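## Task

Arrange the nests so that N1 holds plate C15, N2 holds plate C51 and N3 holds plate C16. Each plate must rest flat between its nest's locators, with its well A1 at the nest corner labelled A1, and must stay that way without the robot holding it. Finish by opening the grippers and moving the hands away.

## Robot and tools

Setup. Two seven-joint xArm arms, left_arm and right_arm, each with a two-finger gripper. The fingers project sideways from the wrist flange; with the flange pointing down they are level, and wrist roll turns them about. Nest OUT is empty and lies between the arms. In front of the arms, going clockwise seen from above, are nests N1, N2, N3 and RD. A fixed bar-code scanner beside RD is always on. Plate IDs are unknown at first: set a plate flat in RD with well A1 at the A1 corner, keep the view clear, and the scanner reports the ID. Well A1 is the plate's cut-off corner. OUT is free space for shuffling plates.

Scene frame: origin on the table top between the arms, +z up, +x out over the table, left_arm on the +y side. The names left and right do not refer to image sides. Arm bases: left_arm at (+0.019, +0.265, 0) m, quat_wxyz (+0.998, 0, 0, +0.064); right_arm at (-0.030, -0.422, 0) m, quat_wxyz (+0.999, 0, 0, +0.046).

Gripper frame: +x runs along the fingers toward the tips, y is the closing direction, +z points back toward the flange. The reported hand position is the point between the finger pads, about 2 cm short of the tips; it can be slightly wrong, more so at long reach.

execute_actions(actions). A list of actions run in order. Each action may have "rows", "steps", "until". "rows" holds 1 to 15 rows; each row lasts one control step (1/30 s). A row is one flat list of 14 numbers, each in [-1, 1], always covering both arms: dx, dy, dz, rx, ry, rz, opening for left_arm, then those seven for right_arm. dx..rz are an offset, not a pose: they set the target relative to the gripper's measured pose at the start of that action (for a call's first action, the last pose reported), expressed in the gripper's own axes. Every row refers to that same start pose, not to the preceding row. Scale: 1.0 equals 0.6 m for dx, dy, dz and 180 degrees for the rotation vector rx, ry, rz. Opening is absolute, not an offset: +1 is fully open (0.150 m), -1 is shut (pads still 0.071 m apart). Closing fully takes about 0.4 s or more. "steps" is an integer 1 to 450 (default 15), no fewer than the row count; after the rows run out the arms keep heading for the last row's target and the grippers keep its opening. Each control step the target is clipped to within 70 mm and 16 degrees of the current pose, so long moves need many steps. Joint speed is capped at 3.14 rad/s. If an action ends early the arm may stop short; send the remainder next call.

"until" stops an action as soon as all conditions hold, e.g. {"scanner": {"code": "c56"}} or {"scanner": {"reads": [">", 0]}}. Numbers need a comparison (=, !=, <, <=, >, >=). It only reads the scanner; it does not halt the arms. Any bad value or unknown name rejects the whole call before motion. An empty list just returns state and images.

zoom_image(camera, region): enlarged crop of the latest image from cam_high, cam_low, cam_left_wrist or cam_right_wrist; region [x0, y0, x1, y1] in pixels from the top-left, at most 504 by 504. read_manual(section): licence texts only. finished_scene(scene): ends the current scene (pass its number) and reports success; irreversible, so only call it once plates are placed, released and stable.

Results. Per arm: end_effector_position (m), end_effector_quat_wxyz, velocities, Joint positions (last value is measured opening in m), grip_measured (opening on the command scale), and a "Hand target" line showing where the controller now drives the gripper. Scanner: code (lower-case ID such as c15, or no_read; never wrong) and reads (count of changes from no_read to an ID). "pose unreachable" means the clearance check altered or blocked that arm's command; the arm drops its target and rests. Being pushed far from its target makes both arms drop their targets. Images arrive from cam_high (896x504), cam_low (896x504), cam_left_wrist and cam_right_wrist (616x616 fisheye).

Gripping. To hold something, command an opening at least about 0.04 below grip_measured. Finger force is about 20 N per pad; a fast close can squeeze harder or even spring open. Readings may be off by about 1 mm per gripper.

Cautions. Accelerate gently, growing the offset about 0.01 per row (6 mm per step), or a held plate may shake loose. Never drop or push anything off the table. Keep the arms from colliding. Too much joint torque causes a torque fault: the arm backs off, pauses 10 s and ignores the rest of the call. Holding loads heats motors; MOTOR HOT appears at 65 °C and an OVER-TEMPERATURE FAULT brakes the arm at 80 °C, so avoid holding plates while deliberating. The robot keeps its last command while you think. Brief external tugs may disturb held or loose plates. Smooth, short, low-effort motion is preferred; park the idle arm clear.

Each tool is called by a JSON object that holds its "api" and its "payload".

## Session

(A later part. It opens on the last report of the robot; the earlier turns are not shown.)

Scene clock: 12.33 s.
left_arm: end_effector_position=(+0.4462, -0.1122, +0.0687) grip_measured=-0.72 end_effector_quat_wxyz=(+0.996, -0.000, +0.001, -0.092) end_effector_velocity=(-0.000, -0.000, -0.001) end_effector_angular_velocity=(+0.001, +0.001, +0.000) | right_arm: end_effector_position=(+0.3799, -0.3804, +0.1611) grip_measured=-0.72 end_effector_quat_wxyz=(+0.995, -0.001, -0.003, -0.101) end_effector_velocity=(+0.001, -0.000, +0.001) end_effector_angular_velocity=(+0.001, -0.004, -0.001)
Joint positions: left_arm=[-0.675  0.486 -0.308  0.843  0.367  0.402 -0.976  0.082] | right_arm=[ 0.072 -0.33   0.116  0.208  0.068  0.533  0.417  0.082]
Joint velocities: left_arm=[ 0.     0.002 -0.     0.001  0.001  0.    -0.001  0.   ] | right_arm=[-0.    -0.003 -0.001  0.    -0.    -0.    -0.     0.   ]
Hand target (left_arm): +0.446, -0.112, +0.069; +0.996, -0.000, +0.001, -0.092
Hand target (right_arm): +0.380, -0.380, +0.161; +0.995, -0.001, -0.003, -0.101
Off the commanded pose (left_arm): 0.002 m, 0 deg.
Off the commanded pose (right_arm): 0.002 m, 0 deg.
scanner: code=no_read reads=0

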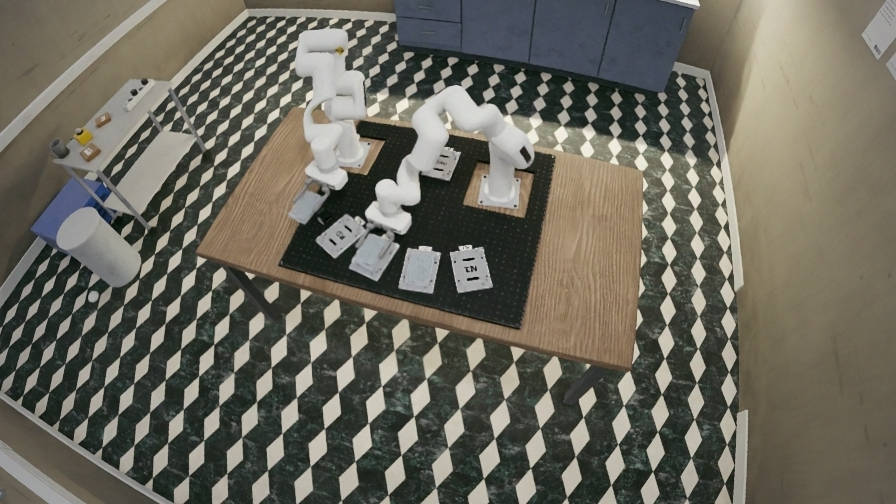

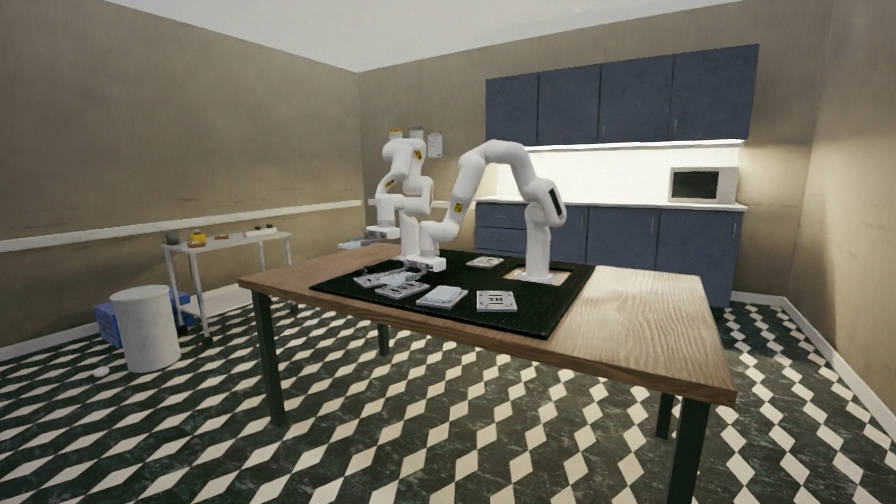

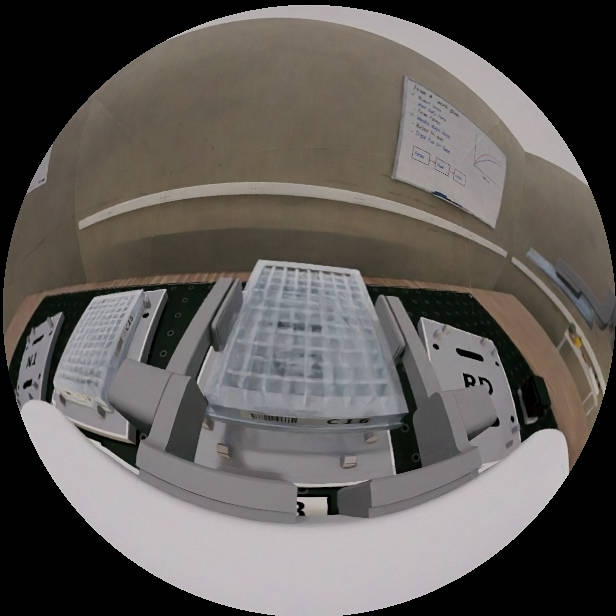

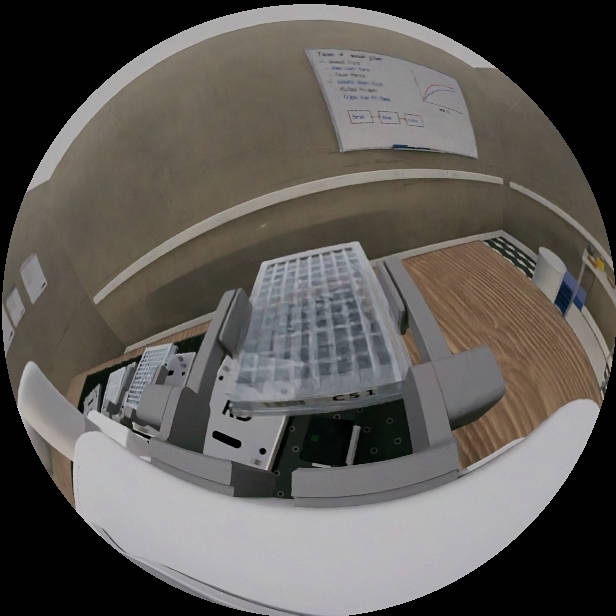

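{"api": "execute_actions", "payload": {"actions": [{"rows": [[-0.004,0.008,0,0,0,0,-0.85, 0,0,0,0,0,0,-0.85],[-0.0075,0.0147,0,0,0,0,-0.85, 0,0,0,0,0,0,-0.85]], "steps": 10}]}}

{"api": "zoom_image", "payload": {"camera": "cam_left_wrist", "region": [180, 400, 432, 520]}}

Scene clock: 12.93 s.
left_arm: end_effector_position=(+0.4435, -0.1028, +0.0687) grip_measured=-0.72 end_effector_quat_wxyz=(+0.996, -0.000, +0.001, -0.092) end_effector_velocity=(-0.002, -0.005, +0.003) end_effector_angular_velocity=(-0.009, -0.004, -0.009) | right_arm: end_effector_position=(+0.3799, -0.3804, +0.1611) grip_measured=-0.72 end_effector_quat_wxyz=(+0.995, -0.001, -0.003, -0.101) end_effector_velocity=(-0.000, -0.000, -0.000) end_effector_angular_velocity=(+0.000, +0.000, -0.001)
Joint positions: left_arm=[-0.663  0.468 -0.308  0.809  0.368  0.385 -0.97   0.082] | right_arm=[ 0.072 -0.33   0.116  0.208  0.068  0.533  0.417  0.082]
Joint velocities: left_arm=[-0.002 -0.002 -0.007  0.003  0.001 -0.004  0.001  0.   ] | right_arm=[-0.     0.    -0.     0.     0.001  0.     0.    -0.   ]
Hand target (left_arm): +0.443, -0.103, +0.069; +0.996, -0.000, +0.001, -0.092
Hand target (right_arm): +0.380, -0.380, +0.161; +0.995, -0.001, -0.003, -0.101
Off the commanded pose (left_arm): 0.000 m, 0 deg.
Off the commanded pose (right_arm): 0.000 m, 0 deg.
scanner: code=no_read reads=0

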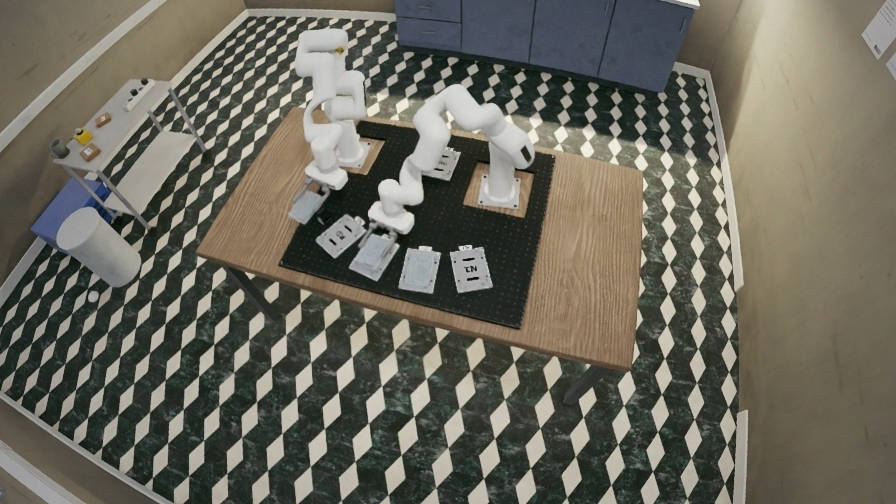

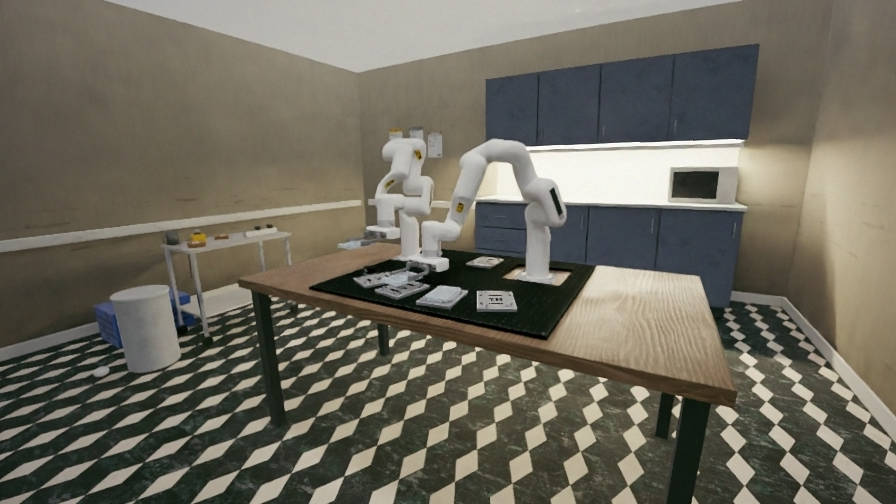

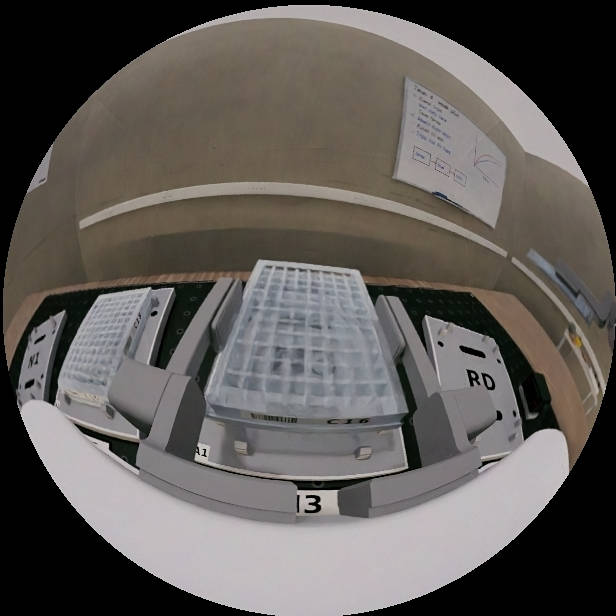

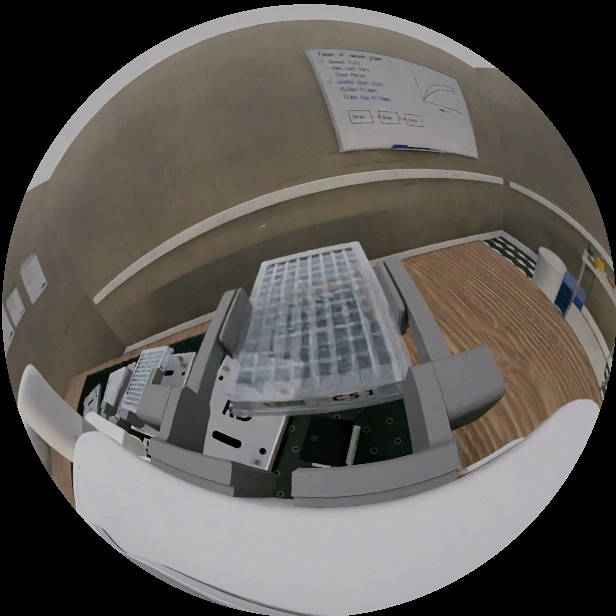

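Region (180, 400, 432, 520) of cam_left_wrist's 616x616 image, scaled by 2.000, with more detail than that image has; it fills the top 240 rows of this view, and the rest is white.

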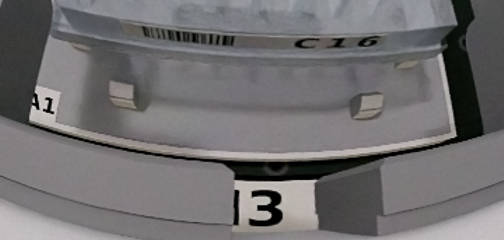

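{"api": "zoom_image", "payload": {"camera": "cam_left_wrist", "region": [190, 250, 420, 430]}}

{"api": "zoom_image", "payload": {"camera": "cam_high", "region": [330, 200, 450, 300]}}

Region (190, 250, 420, 430) of cam_left_wrist's 616x616 image, scaled by 2.191, with more detail than that image has; it fills the top 394 rows of this view, and the rest is white.

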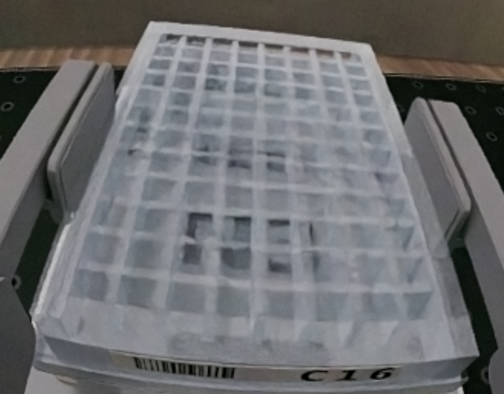

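Region (330, 200, 450, 300) of cam_high's 896x504 image, scaled by 4.200, with more detail than that image has.

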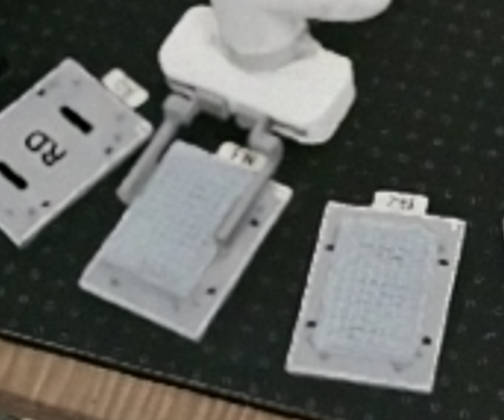

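{"api": "execute_actions", "payload": {"actions": [{"rows": [[0,0,-0.01,0,0,0,-0.85, 0,0,0,0,0,0,-0.85],[0,0,-0.02,0,0,0,-0.85, 0,0,0,0,0,0,-0.85],[0,0,-0.028,0,0,0,-0.85, 0,0,0,0,0,0,-0.85],[0,0,-0.033,0,0,0,-0.85, 0,0,0,0,0,0,-0.85],[0,0,-0.037,0,0,0,-0.85, 0,0,0,0,0,0,-0.85],[0,0,-0.040,0,0,0,-0.85, 0,0,0,0,0,0,-0.85],[0,0,-0.043,0,0,0,-0.85, 0,0,0,0,0,0,-0.85],[0,0,-0.046,0,0,0,-0.85, 0,0,0,0,0,0,-0.85],[0,0,-0.0483,0,0,0,-0.85, 0,0,0,0,0,0,-0.85]], "steps": 18}]}}

Scene clock: 13.93 s.
left_arm: end_effector_position=(+0.4428, -0.1042, +0.0403) grip_measured=-0.72 end_effector_quat_wxyz=(+0.996, -0.001, +0.001, -0.094) end_effector_velocity=(+0.001, +0.000, +0.000) end_effector_angular_velocity=(-0.000, -0.001, +0.002) | right_arm: end_effector_position=(+0.3799, -0.3804, +0.1611) grip_measured=-0.72 end_effector_quat_wxyz=(+0.995, -0.001, -0.003, -0.101) end_effector_velocity=(-0.000, -0.000, -0.000) end_effector_angular_velocity=(+0.000, +0.001, -0.000)
Joint positions: left_arm=[-0.706  0.553 -0.254  0.833  0.423  0.321 -1.012  0.082] | right_arm=[ 0.072 -0.33   0.116  0.208  0.068  0.533  0.417  0.082]
Joint velocities: left_arm=[-0.001  0.     0.002  0.     0.001 -0.002 -0.002  0.   ] | right_arm=[-0.  0. -0.  0.  0.  0. -0. -0.]
Hand target (left_arm): +0.443, -0.103, +0.040; +0.996, -0.000, +0.001, -0.092
Hand target (right_arm): +0.380, -0.380, +0.161; +0.995, -0.001, -0.003, -0.101
Off the commanded pose (left_arm): 0.002 m, 0 deg.
Off the commanded pose (right_arm): 0.000 m, 0 deg.
scanner: code=no_read reads=0

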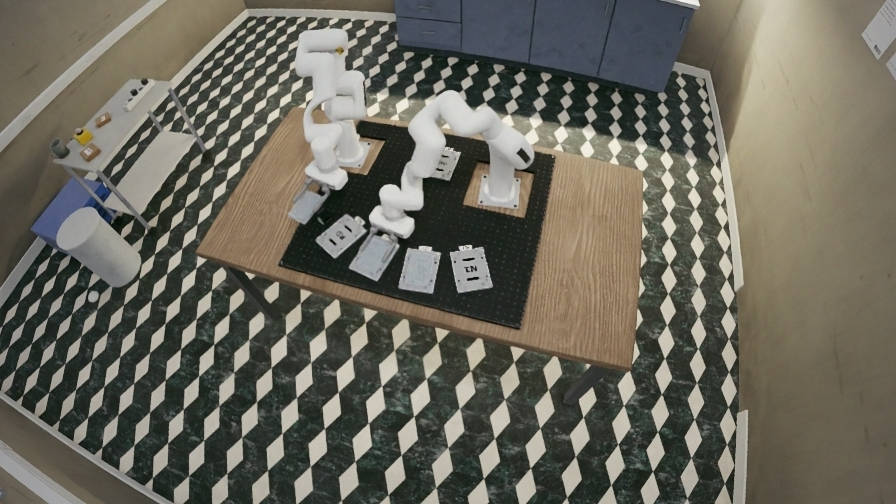

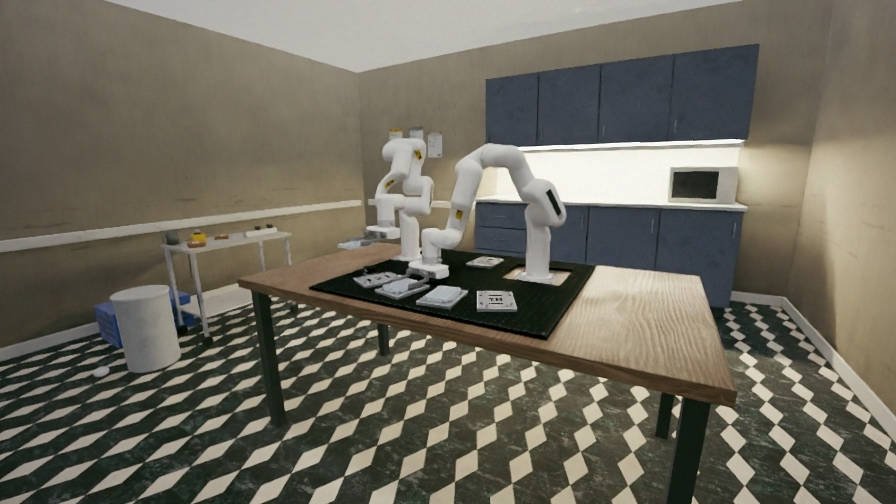

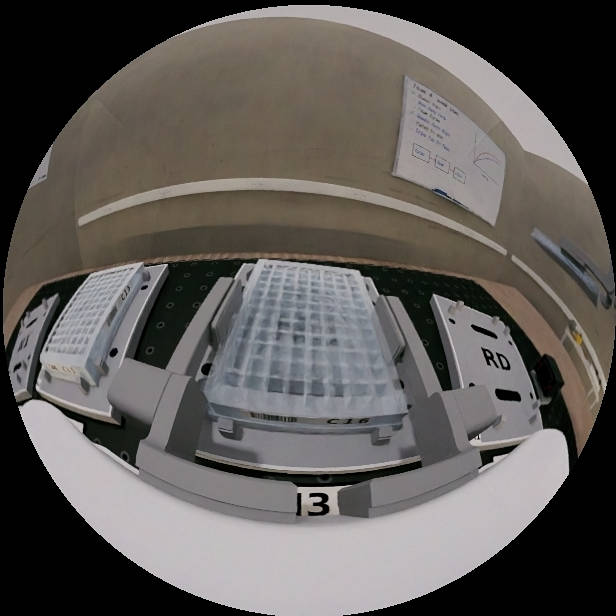

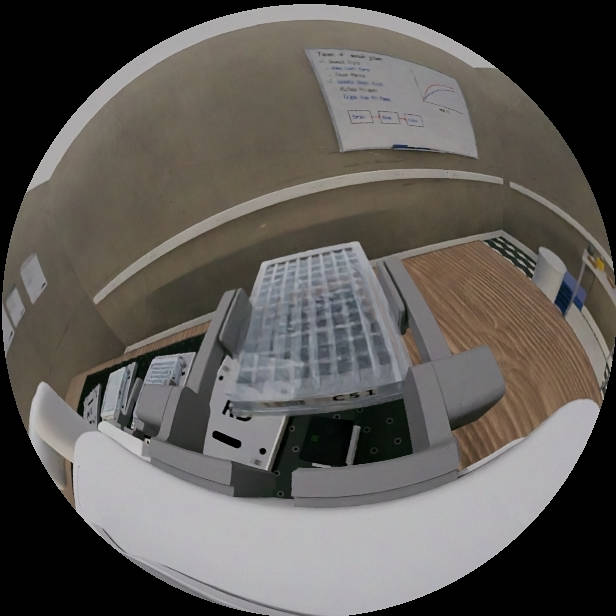

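{"api": "execute_actions", "payload": {"actions": [{"rows": [[0,0,0,0,0,0,-0.5, 0,0,0,0,0,0,-0.85],[0,0,0,0,0,0,0.2, 0,0,0,0,0,0,-0.85]], "steps": 9},{"rows": [[0,0,0.02,0,0,0,0.2, 0,0,0,0,0,0,-0.85],[0,0,0.045,0,0,0,0.2, 0,0,0,0,0,0,-0.85],[0,0,0.067,0,0,0,0.2, 0,0,0,0,0,0,-0.85],[0,0,0.067,0,0,0,0.2, 0,0,0,0,0,0,-0.85],[0,0,0.067,0,0,0,0.2, 0,0,0,0,0,0,-0.85],[-0.01,0.07,0.067,0,0,0.025,0.2, 0,0,0,0,0,0,-0.85],[-0.025,0.17,0.067,0,0,0.06,0.2, 0,0,0,0,0,0,-0.85],[-0.043,0.290,0.067,0,0,0.0994,0.2, 0,0,0,0,0,0,-0.85]], "steps": 30},{"rows": [[0,0,-0.02,0,0,0,0.2, 0,0,0,0,0,0,-0.85],[0,0,-0.04,0,0,0,0.2, 0,0,0,0,0,0,-0.85]], "steps": 10}]}}

Scene clock: 16.00 s.
left_arm: end_effector_position=(+0.4486, +0.0725, +0.0547) grip_measured=+0.20 end_effector_quat_wxyz=(+0.998, +0.000, +0.003, +0.063) end_effector_velocity=(+0.012, -0.011, +0.013) end_effector_angular_velocity=(-0.018, -0.058, -0.001) | right_arm: end_effector_position=(+0.3799, -0.3804, +0.1611) grip_measured=-0.72 end_effector_quat_wxyz=(+0.995, -0.001, -0.003, -0.101) end_effector_velocity=(-0.000, +0.000, -0.000) end_effector_angular_velocity=(+0.000, +0.001, -0.001)
Joint positions: left_arm=[-0.517  0.339 -0.185  0.505  0.321  0.186 -1.006  0.118] | right_arm=[ 0.072 -0.33   0.116  0.208  0.068  0.533  0.417  0.082]
Joint velocities: left_arm=[-0.067  0.005  0.061  0.029  0.048 -0.038 -0.053  0.   ] | right_arm=[ 0.001 -0.     0.    -0.     0.001  0.001  0.001  0.   ]
Hand target (left_arm): +0.449, +0.073, +0.055; +0.998, +0.000, +0.002, +0.064
Hand target (right_arm): +0.380, -0.380, +0.161; +0.995, -0.001, -0.003, -0.101
Off the commanded pose (left_arm): 0.000 m, 0 deg.
Off the commanded pose (right_arm): 0.000 m, 0 deg.
scanner: code=no_read reads=0

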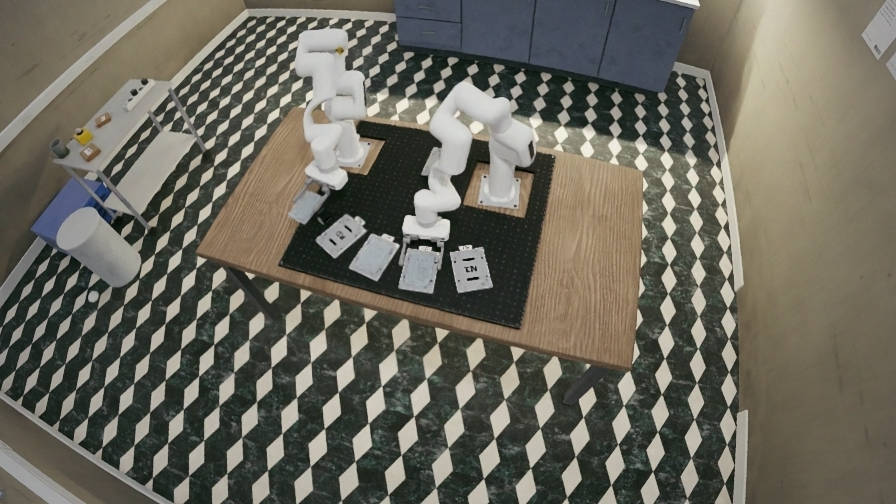

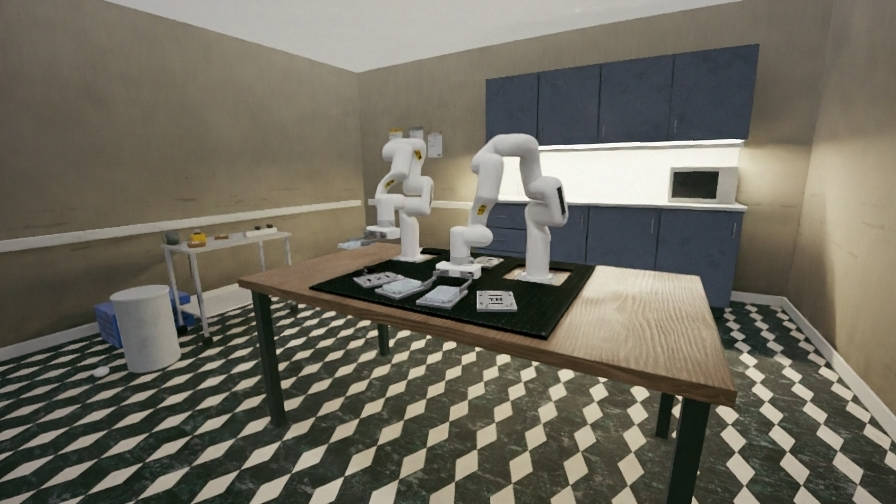

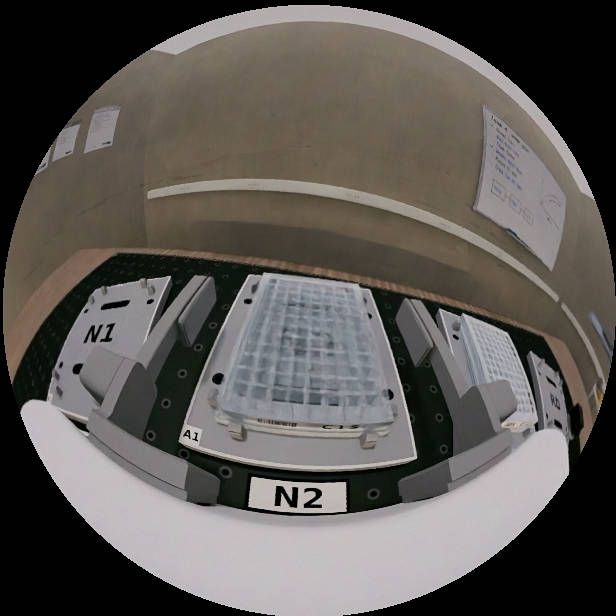

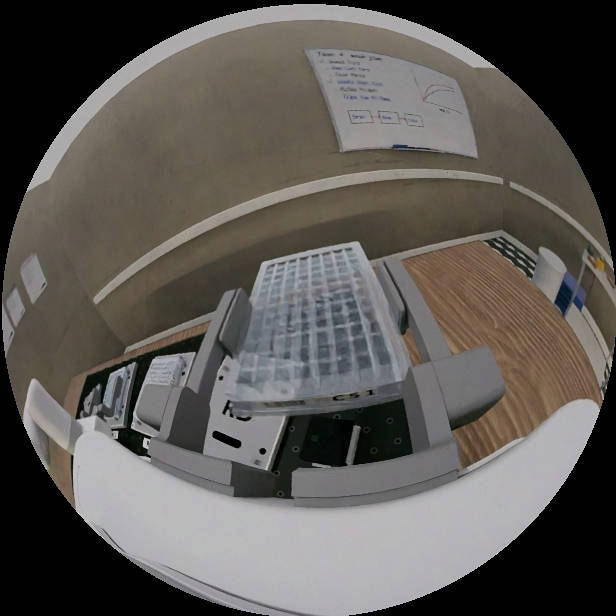

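{"api": "execute_actions", "payload": {"actions": [{"rows": [[0.006,0,-0.01,0,0,0,0.2, 0.002,0.015,-0.003,0,0,0.004,-0.85],[0.01,0,-0.02,0,0,0,0.2, 0.004,0.04,-0.008,0,0,0.011,-0.85],[0.01,0,-0.026,0,0,0,0.2, 0.007,0.075,-0.015,0,0,0.02,-0.85],[0.01,0,-0.026,0,0,0,0.2, 0.01,0.12,-0.023,0,0,0.032,-0.85],[0.01,0,-0.026,0,0,0,0.2, 0.014,0.17,-0.032,0,0,0.046,-0.85],[0.01,0,-0.026,0,0,0,0.2, 0.018,0.23,-0.043,0,0,0.062,-0.85],[0.01,0,-0.026,0,0,0,0.2, 0.023,0.3,-0.056,0,0,0.08,-0.85],[0.01,0,-0.026,0,0,0,0.2, 0.028,0.363,-0.068,0,0,0.098,-0.85],[0.01,0,-0.026,0,0,0,0.0, 0.028,0.363,-0.068,0,0,0.098,-0.85],[0.01,0,-0.026,0,0,0,-0.3, 0.028,0.363,-0.068,0,0,0.098,-0.85],[0.01,0,-0.026,0,0,0,-0.5, 0.028,0.363,-0.068,0,0,0.098,-0.85],[0.01,0,-0.026,0,0,0,-0.6, 0.028,0.363,-0.068,0,0,0.098,-0.85],[0.01,0,-0.026,0,0,0,-0.7, 0.028,0.363,-0.068,0,0,0.098,-0.85],[0.01,0,-0.026,0,0,0,-0.85, 0.028,0.363,-0.068,0,0,0.098,-0.85]], "steps": 26}]}}

Scene clock: 17.47 s.
left_arm: end_effector_position=(+0.4547, +0.0721, +0.0397) grip_measured=-0.71 end_effector_quat_wxyz=(+0.998, -0.000, +0.002, +0.062) end_effector_velocity=(-0.000, +0.002, -0.001) end_effector_angular_velocity=(+0.002, +0.002, +0.003) | right_arm: end_effector_position=(+0.4401, -0.1707, +0.1200) grip_measured=-0.72 end_effector_quat_wxyz=(+0.999, +0.000, -0.002, +0.053) end_effector_velocity=(+0.001, +0.005, +0.002) end_effector_angular_velocity=(-0.000, -0.008, +0.004)
Joint positions: left_arm=[-0.546  0.406 -0.139  0.536  0.357  0.147 -1.023  0.082] | right_arm=[ 0.264  0.203  0.258  0.629 -0.128  0.432  0.619  0.082]
Joint velocities: left_arm=[ 0.001  0.001  0.001 -0.001 -0.     0.001 -0.001  0.   ] | right_arm=[ 0.011  0.004 -0.002  0.009 -0.013 -0.001  0.015  0.   ]
Hand target (left_arm): +0.455, +0.073, +0.039; +0.998, +0.000, +0.003, +0.063
Hand target (right_arm): +0.440, -0.170, +0.120; +0.999, +0.000, -0.002, +0.053
Off the commanded pose (left_arm): 0.001 m, 0 deg.
Off the commanded pose (right_arm): 0.000 m, 0 deg.
scanner: code=no_read reads=0

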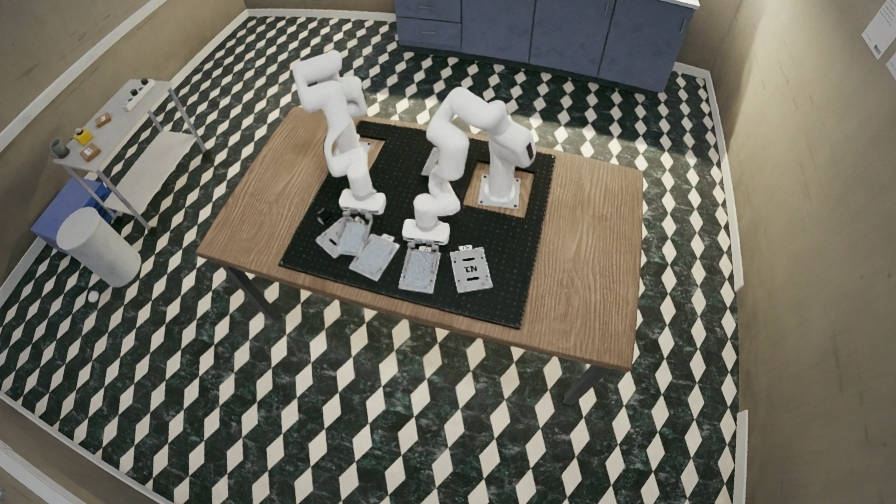

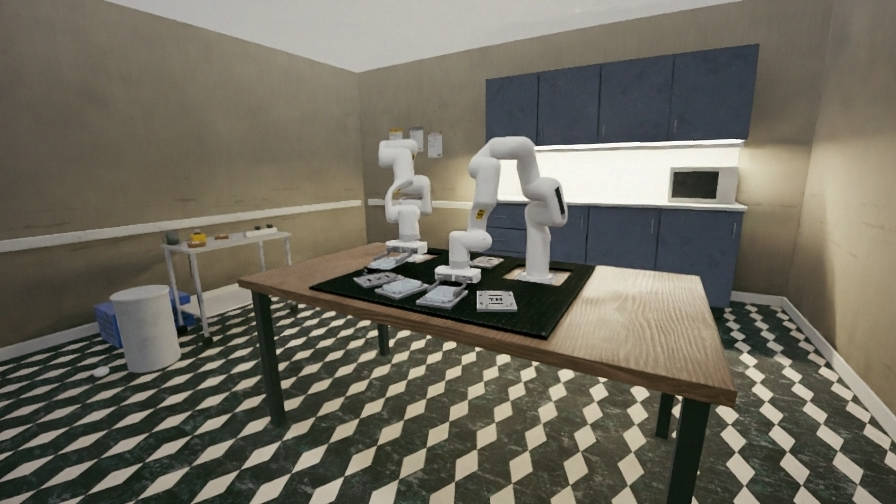

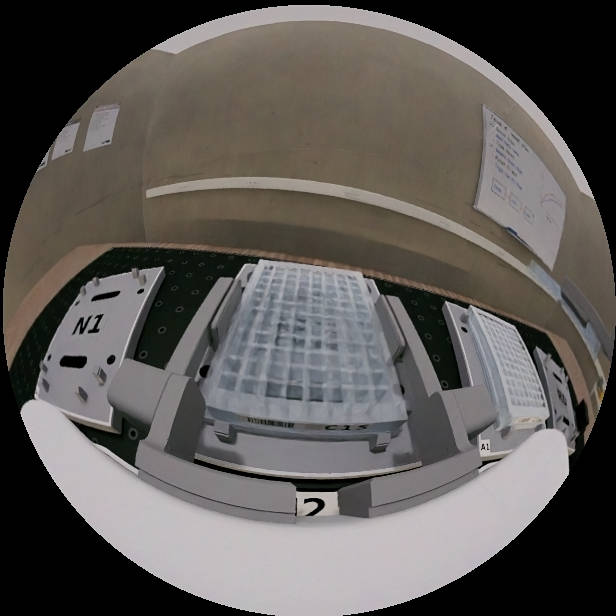

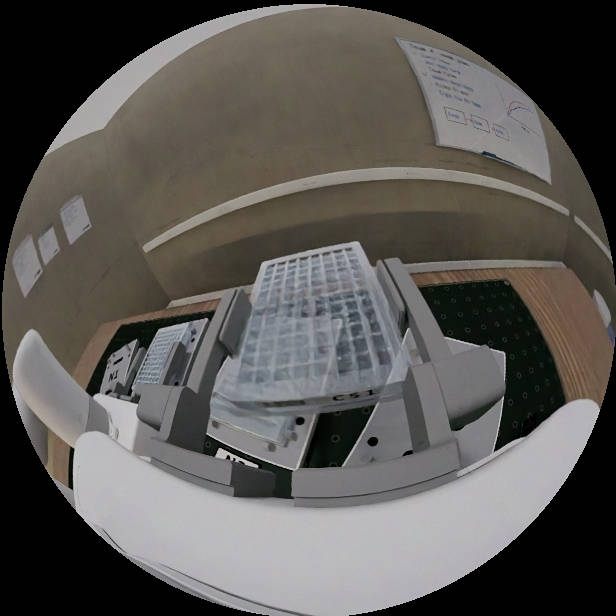

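{"api": "execute_actions", "payload": {"actions": [{"rows": [[0,0,0.005,0,0,0,-0.85, 0,0,0,0,0,0,-0.85],[0,0,0.012,0,0,0,-0.85, 0,0,0,0,0,0,-0.85],[0,0,0.02,0,0,0,-0.85, 0,0,0,0,0,0,-0.85],[0,0,0.03,0,0,0,-0.85, 0,0,0,0,0,0,-0.85],[0,0,0.04,0,0,0,-0.85, 0,0,0,0,0,0,-0.85],[0,0,0.05,0,0,0,-0.85, 0,0,0,0,0,0,-0.85]], "steps": 15}]}}

{"api": "zoom_image", "payload": {"camera": "cam_left_wrist", "region": [180, 400, 432, 520]}}

Scene clock: 18.20 s.
left_arm: end_effector_position=(+0.4545, +0.0733, +0.0689) grip_measured=-0.71 end_effector_quat_wxyz=(+0.998, +0.000, +0.003, +0.063) end_effector_velocity=(-0.002, -0.006, -0.001) end_effector_angular_velocity=(-0.005, +0.008, -0.018) | right_arm: end_effector_position=(+0.4401, -0.1707, +0.1200) grip_measured=-0.72 end_effector_quat_wxyz=(+0.999, +0.000, -0.002, +0.053) end_effector_velocity=(-0.000, +0.000, +0.000) end_effector_angular_velocity=(-0.000, -0.000, +0.001)
Joint positions: left_arm=[-0.468  0.292 -0.234  0.507  0.276  0.236 -0.96   0.082] | right_arm=[ 0.264  0.203  0.258  0.629 -0.128  0.432  0.619  0.082]
Joint velocities: left_arm=[ 0.013 -0.001 -0.024  0.002 -0.016  0.008  0.024 -0.   ] | right_arm=[-0.    -0.001 -0.    -0.    -0.     0.    -0.001 -0.   ]
Hand target (left_arm): +0.455, +0.072, +0.070; +0.998, -0.000, +0.002, +0.062
Hand target (right_arm): +0.440, -0.171, +0.120; +0.999, +0.000, -0.002, +0.053
Off the commanded pose (left_arm): 0.001 m, 0 deg.
Off the commanded pose (right_arm): 0.000 m, 0 deg.
scanner: code=no_read reads=0

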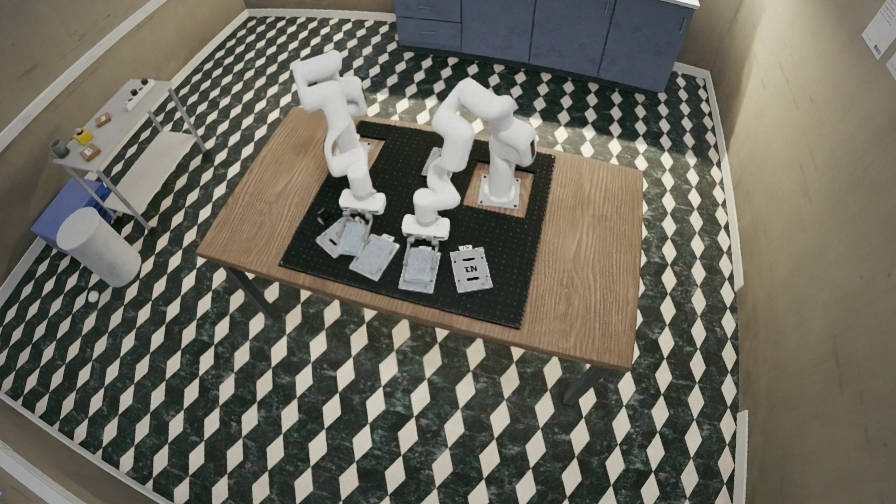

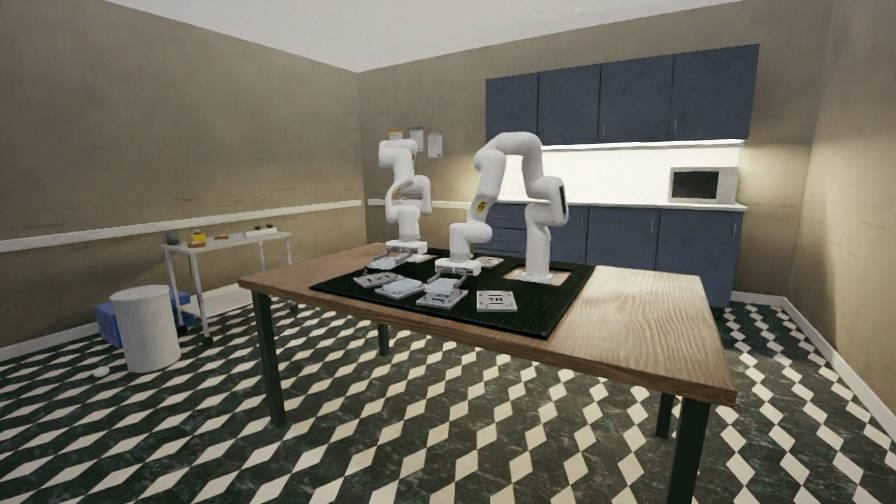

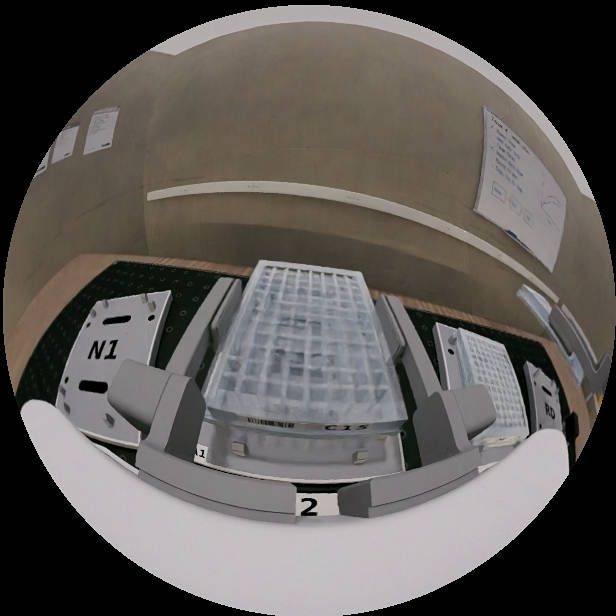

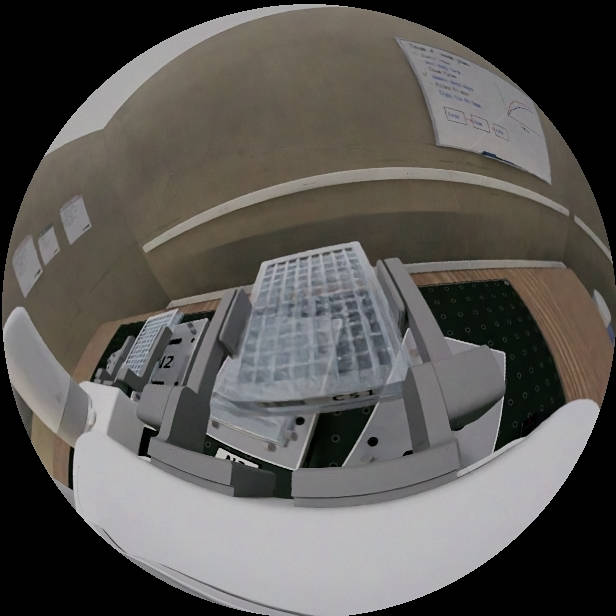

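Region (180, 400, 432, 520) of cam_left_wrist's 616x616 image, scaled by 2.000, with more detail than that image has; it fills the top 240 rows of this view, and the rest is white.

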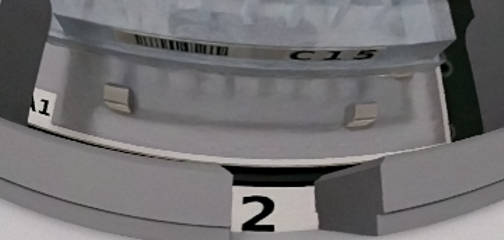

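{"api": "execute_actions", "payload": {"actions": [{"rows": [[-0.002,0.015,0,0,0,0.005,-0.85, 0.002,0.012,-0.002,0,0,0,-0.85],[-0.006,0.04,0,0,0,0.015,-0.85, 0.006,0.035,-0.005,0,0,-0.001,-0.85],[-0.012,0.075,0,0,0,0.028,-0.85, 0.011,0.065,-0.009,0,0,-0.002,-0.85],[-0.019,0.12,-0.001,0,0,0.044,-0.85, 0.018,0.10,-0.015,0,0,-0.004,-0.85],[-0.027,0.17,-0.001,0,0,0.063,-0.85, 0.026,0.145,-0.021,0,0,-0.005,-0.85],[-0.036,0.23,-0.002,0,0,0.085,-0.85, 0.034,0.19,-0.028,0,0,-0.007,-0.85],[-0.046,0.2895,-0.002,0,0,0.107,-0.85, 0.041,0.2315,-0.033,0,0,-0.008,-0.85]], "steps": 30}]}}

{"api": "zoom_image", "payload": {"camera": "cam_left_wrist", "region": [180, 400, 432, 520]}}

Scene clock: 19.90 s.
left_arm: end_effector_position=(+0.4048, +0.2415, +0.0674) grip_measured=-0.71 end_effector_quat_wxyz=(+0.973, +0.000, +0.003, +0.229) end_effector_velocity=(-0.001, +0.001, -0.000) end_effector_angular_velocity=(-0.001, +0.002, +0.003) | right_arm: end_effector_position=(+0.4503, -0.0303, +0.0998) grip_measured=-0.72 end_effector_quat_wxyz=(+0.999, +0.001, -0.002, +0.040) end_effector_velocity=(-0.000, +0.001, -0.001) end_effector_angular_velocity=(+0.000, +0.001, +0.001)
Joint positions: left_arm=[-0.261  0.132 -0.15   0.209  0.199  0.086 -0.942  0.082] | right_arm=[ 0.484  0.515  0.271  1.04  -0.257  0.552  0.953  0.082]
Joint velocities: left_arm=[ 0.008 -0.001 -0.005 -0.002 -0.006  0.     0.006  0.   ] | right_arm=[ 0.001  0.002  0.     0.002 -0.    -0.     0.    -0.   ]
Hand target (left_arm): +0.405, +0.242, +0.067; +0.973, +0.000, +0.003, +0.229
Hand target (right_arm): +0.450, -0.030, +0.100; +0.999, +0.001, -0.002, +0.040
Off the commanded pose (left_arm): 0.001 m, 0 deg.
Off the commanded pose (right_arm): 0.001 m, 0 deg.
scanner: code=no_read reads=0

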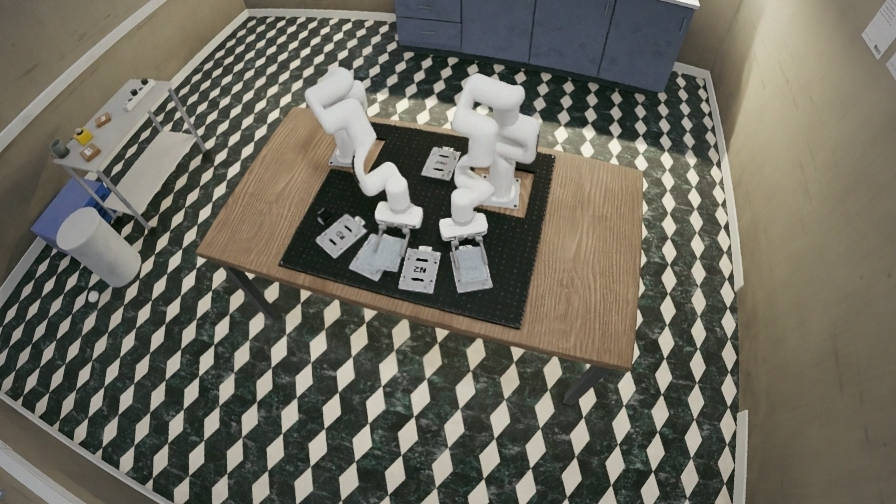

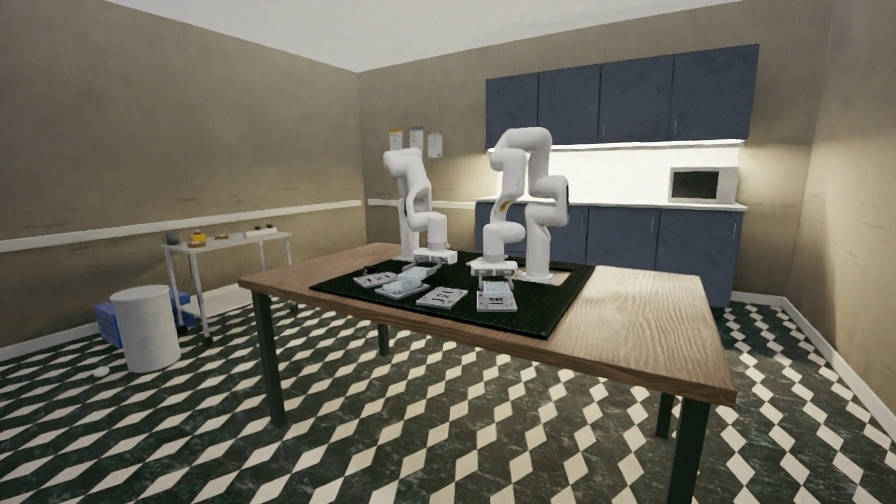

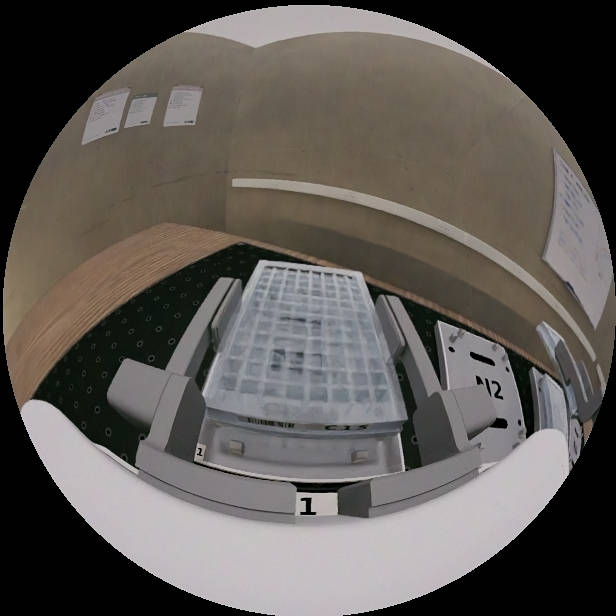

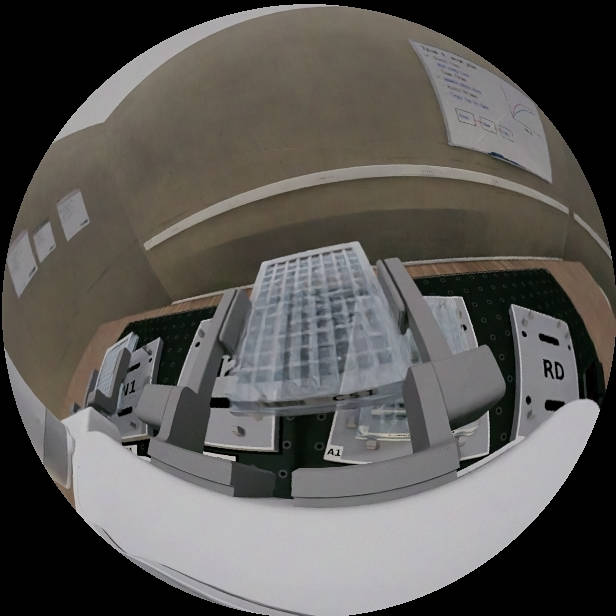

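Region (180, 400, 432, 520) of cam_left_wrist's 616x616 image, scaled by 2.000, with more detail than that image has; it fills the top 240 rows of this view, and the rest is white.

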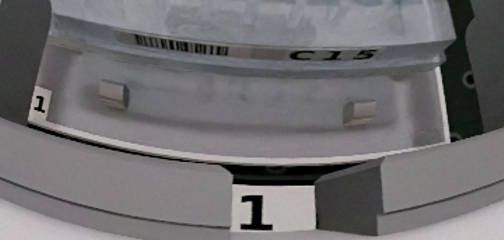

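{"api": "execute_actions", "payload": {"actions": [{"rows": [[0.0013,0,-0.01,0,0,0,-0.85, 0,0,0,0,0,0,-0.85],[0.0013,0,-0.02,0,0,0,-0.85, 0,0,0,0,0,0,-0.85],[0.0013,0,-0.028,0,0,0,-0.85, 0,0,0,0,0,0,-0.85],[0.0013,0,-0.033,0,0,0,-0.85, 0,0,0,0,0,0,-0.85],[0.0013,0,-0.037,0,0,0,-0.85, 0,0,0,0,0,0,-0.85],[0.0013,0,-0.040,0,0,0,-0.85, 0,0,0,0,0,0,-0.85],[0.0013,0,-0.043,0,0,0,-0.85, 0,0,0,0,0,0,-0.85],[0.0013,0,-0.0455,0,0,0,-0.85, 0,0,0,0,0,0,-0.85],[0.0013,0,-0.0475,0,0,0,-0.85, 0,0,0,0,0,0,-0.85]], "steps": 18}]}}

Scene clock: 21.80 s.
left_arm: end_effector_position=(+0.4058, +0.2409, +0.0396) grip_measured=-0.72 end_effector_quat_wxyz=(+0.974, -0.001, +0.003, +0.228) end_effector_velocity=(-0.000, +0.001, -0.002) end_effector_angular_velocity=(+0.005, -0.004, +0.003) | right_arm: end_effector_position=(+0.4503, -0.0303, +0.0998) grip_measured=-0.72 end_effector_quat_wxyz=(+0.999, +0.001, -0.002, +0.040) end_effector_velocity=(-0.000, +0.000, -0.000) end_effector_angular_velocity=(-0.000, +0.001, +0.000)
Joint positions: left_arm=[-0.421  0.289  0.025  0.244  0.263 -0.042 -0.992  0.082] | right_arm=[ 0.484  0.515  0.271  1.04  -0.257  0.552  0.953  0.082]
Joint velocities: left_arm=[-0.037  0.013  0.033  0.001 -0.004 -0.014 -0.004  0.   ] | right_arm=[ 0.001  0.     0.    -0.     0.001  0.    -0.001  0.   ]
Hand target (left_arm): +0.405, +0.242, +0.039; +0.973, +0.000, +0.003, +0.229
Hand target (right_arm): +0.450, -0.030, +0.100; +0.999, +0.001, -0.002, +0.040
Off the commanded pose (left_arm): 0.001 m, 0 deg.
Off the commanded pose (right_arm): 0.000 m, 0 deg.
scanner: code=no_read reads=0

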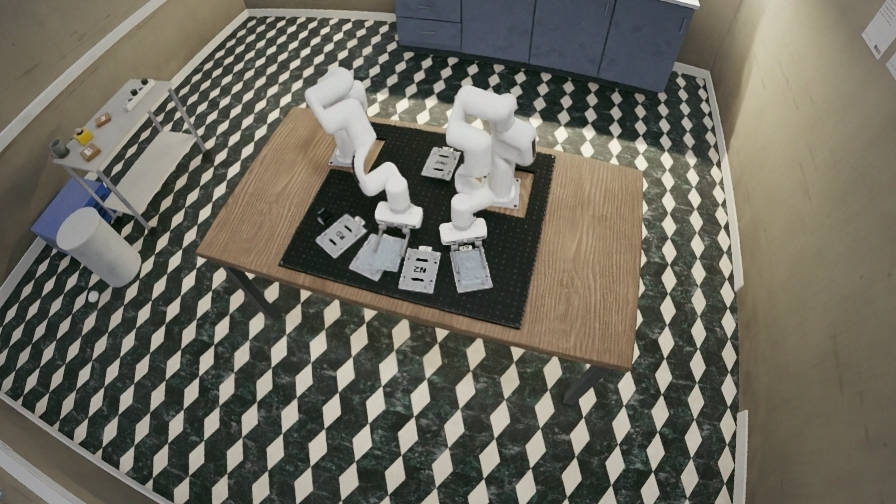

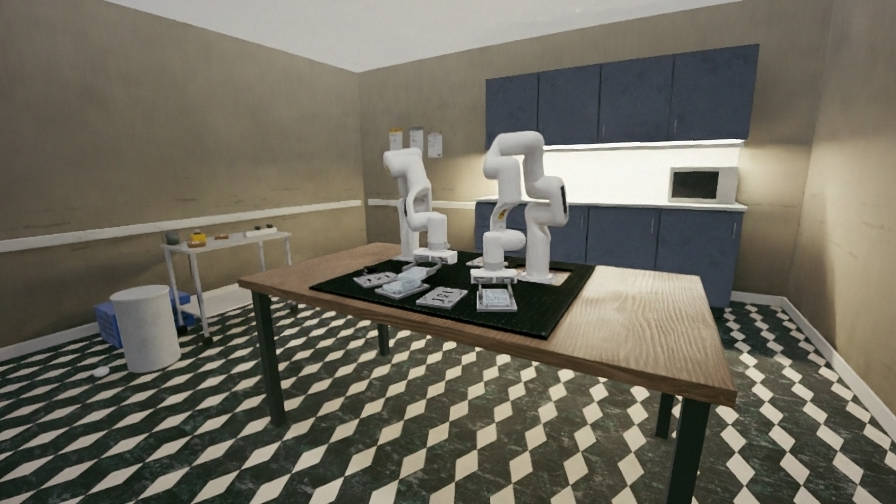

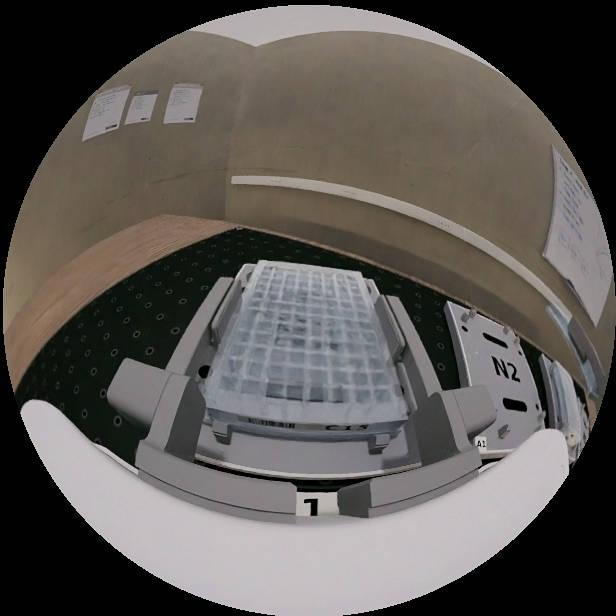

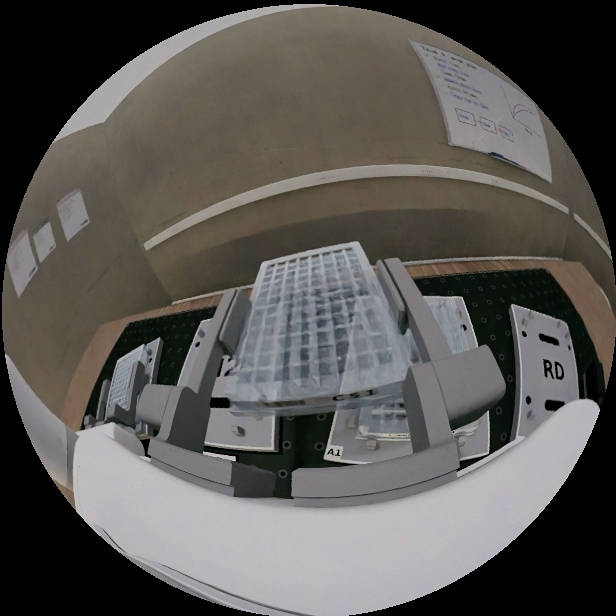

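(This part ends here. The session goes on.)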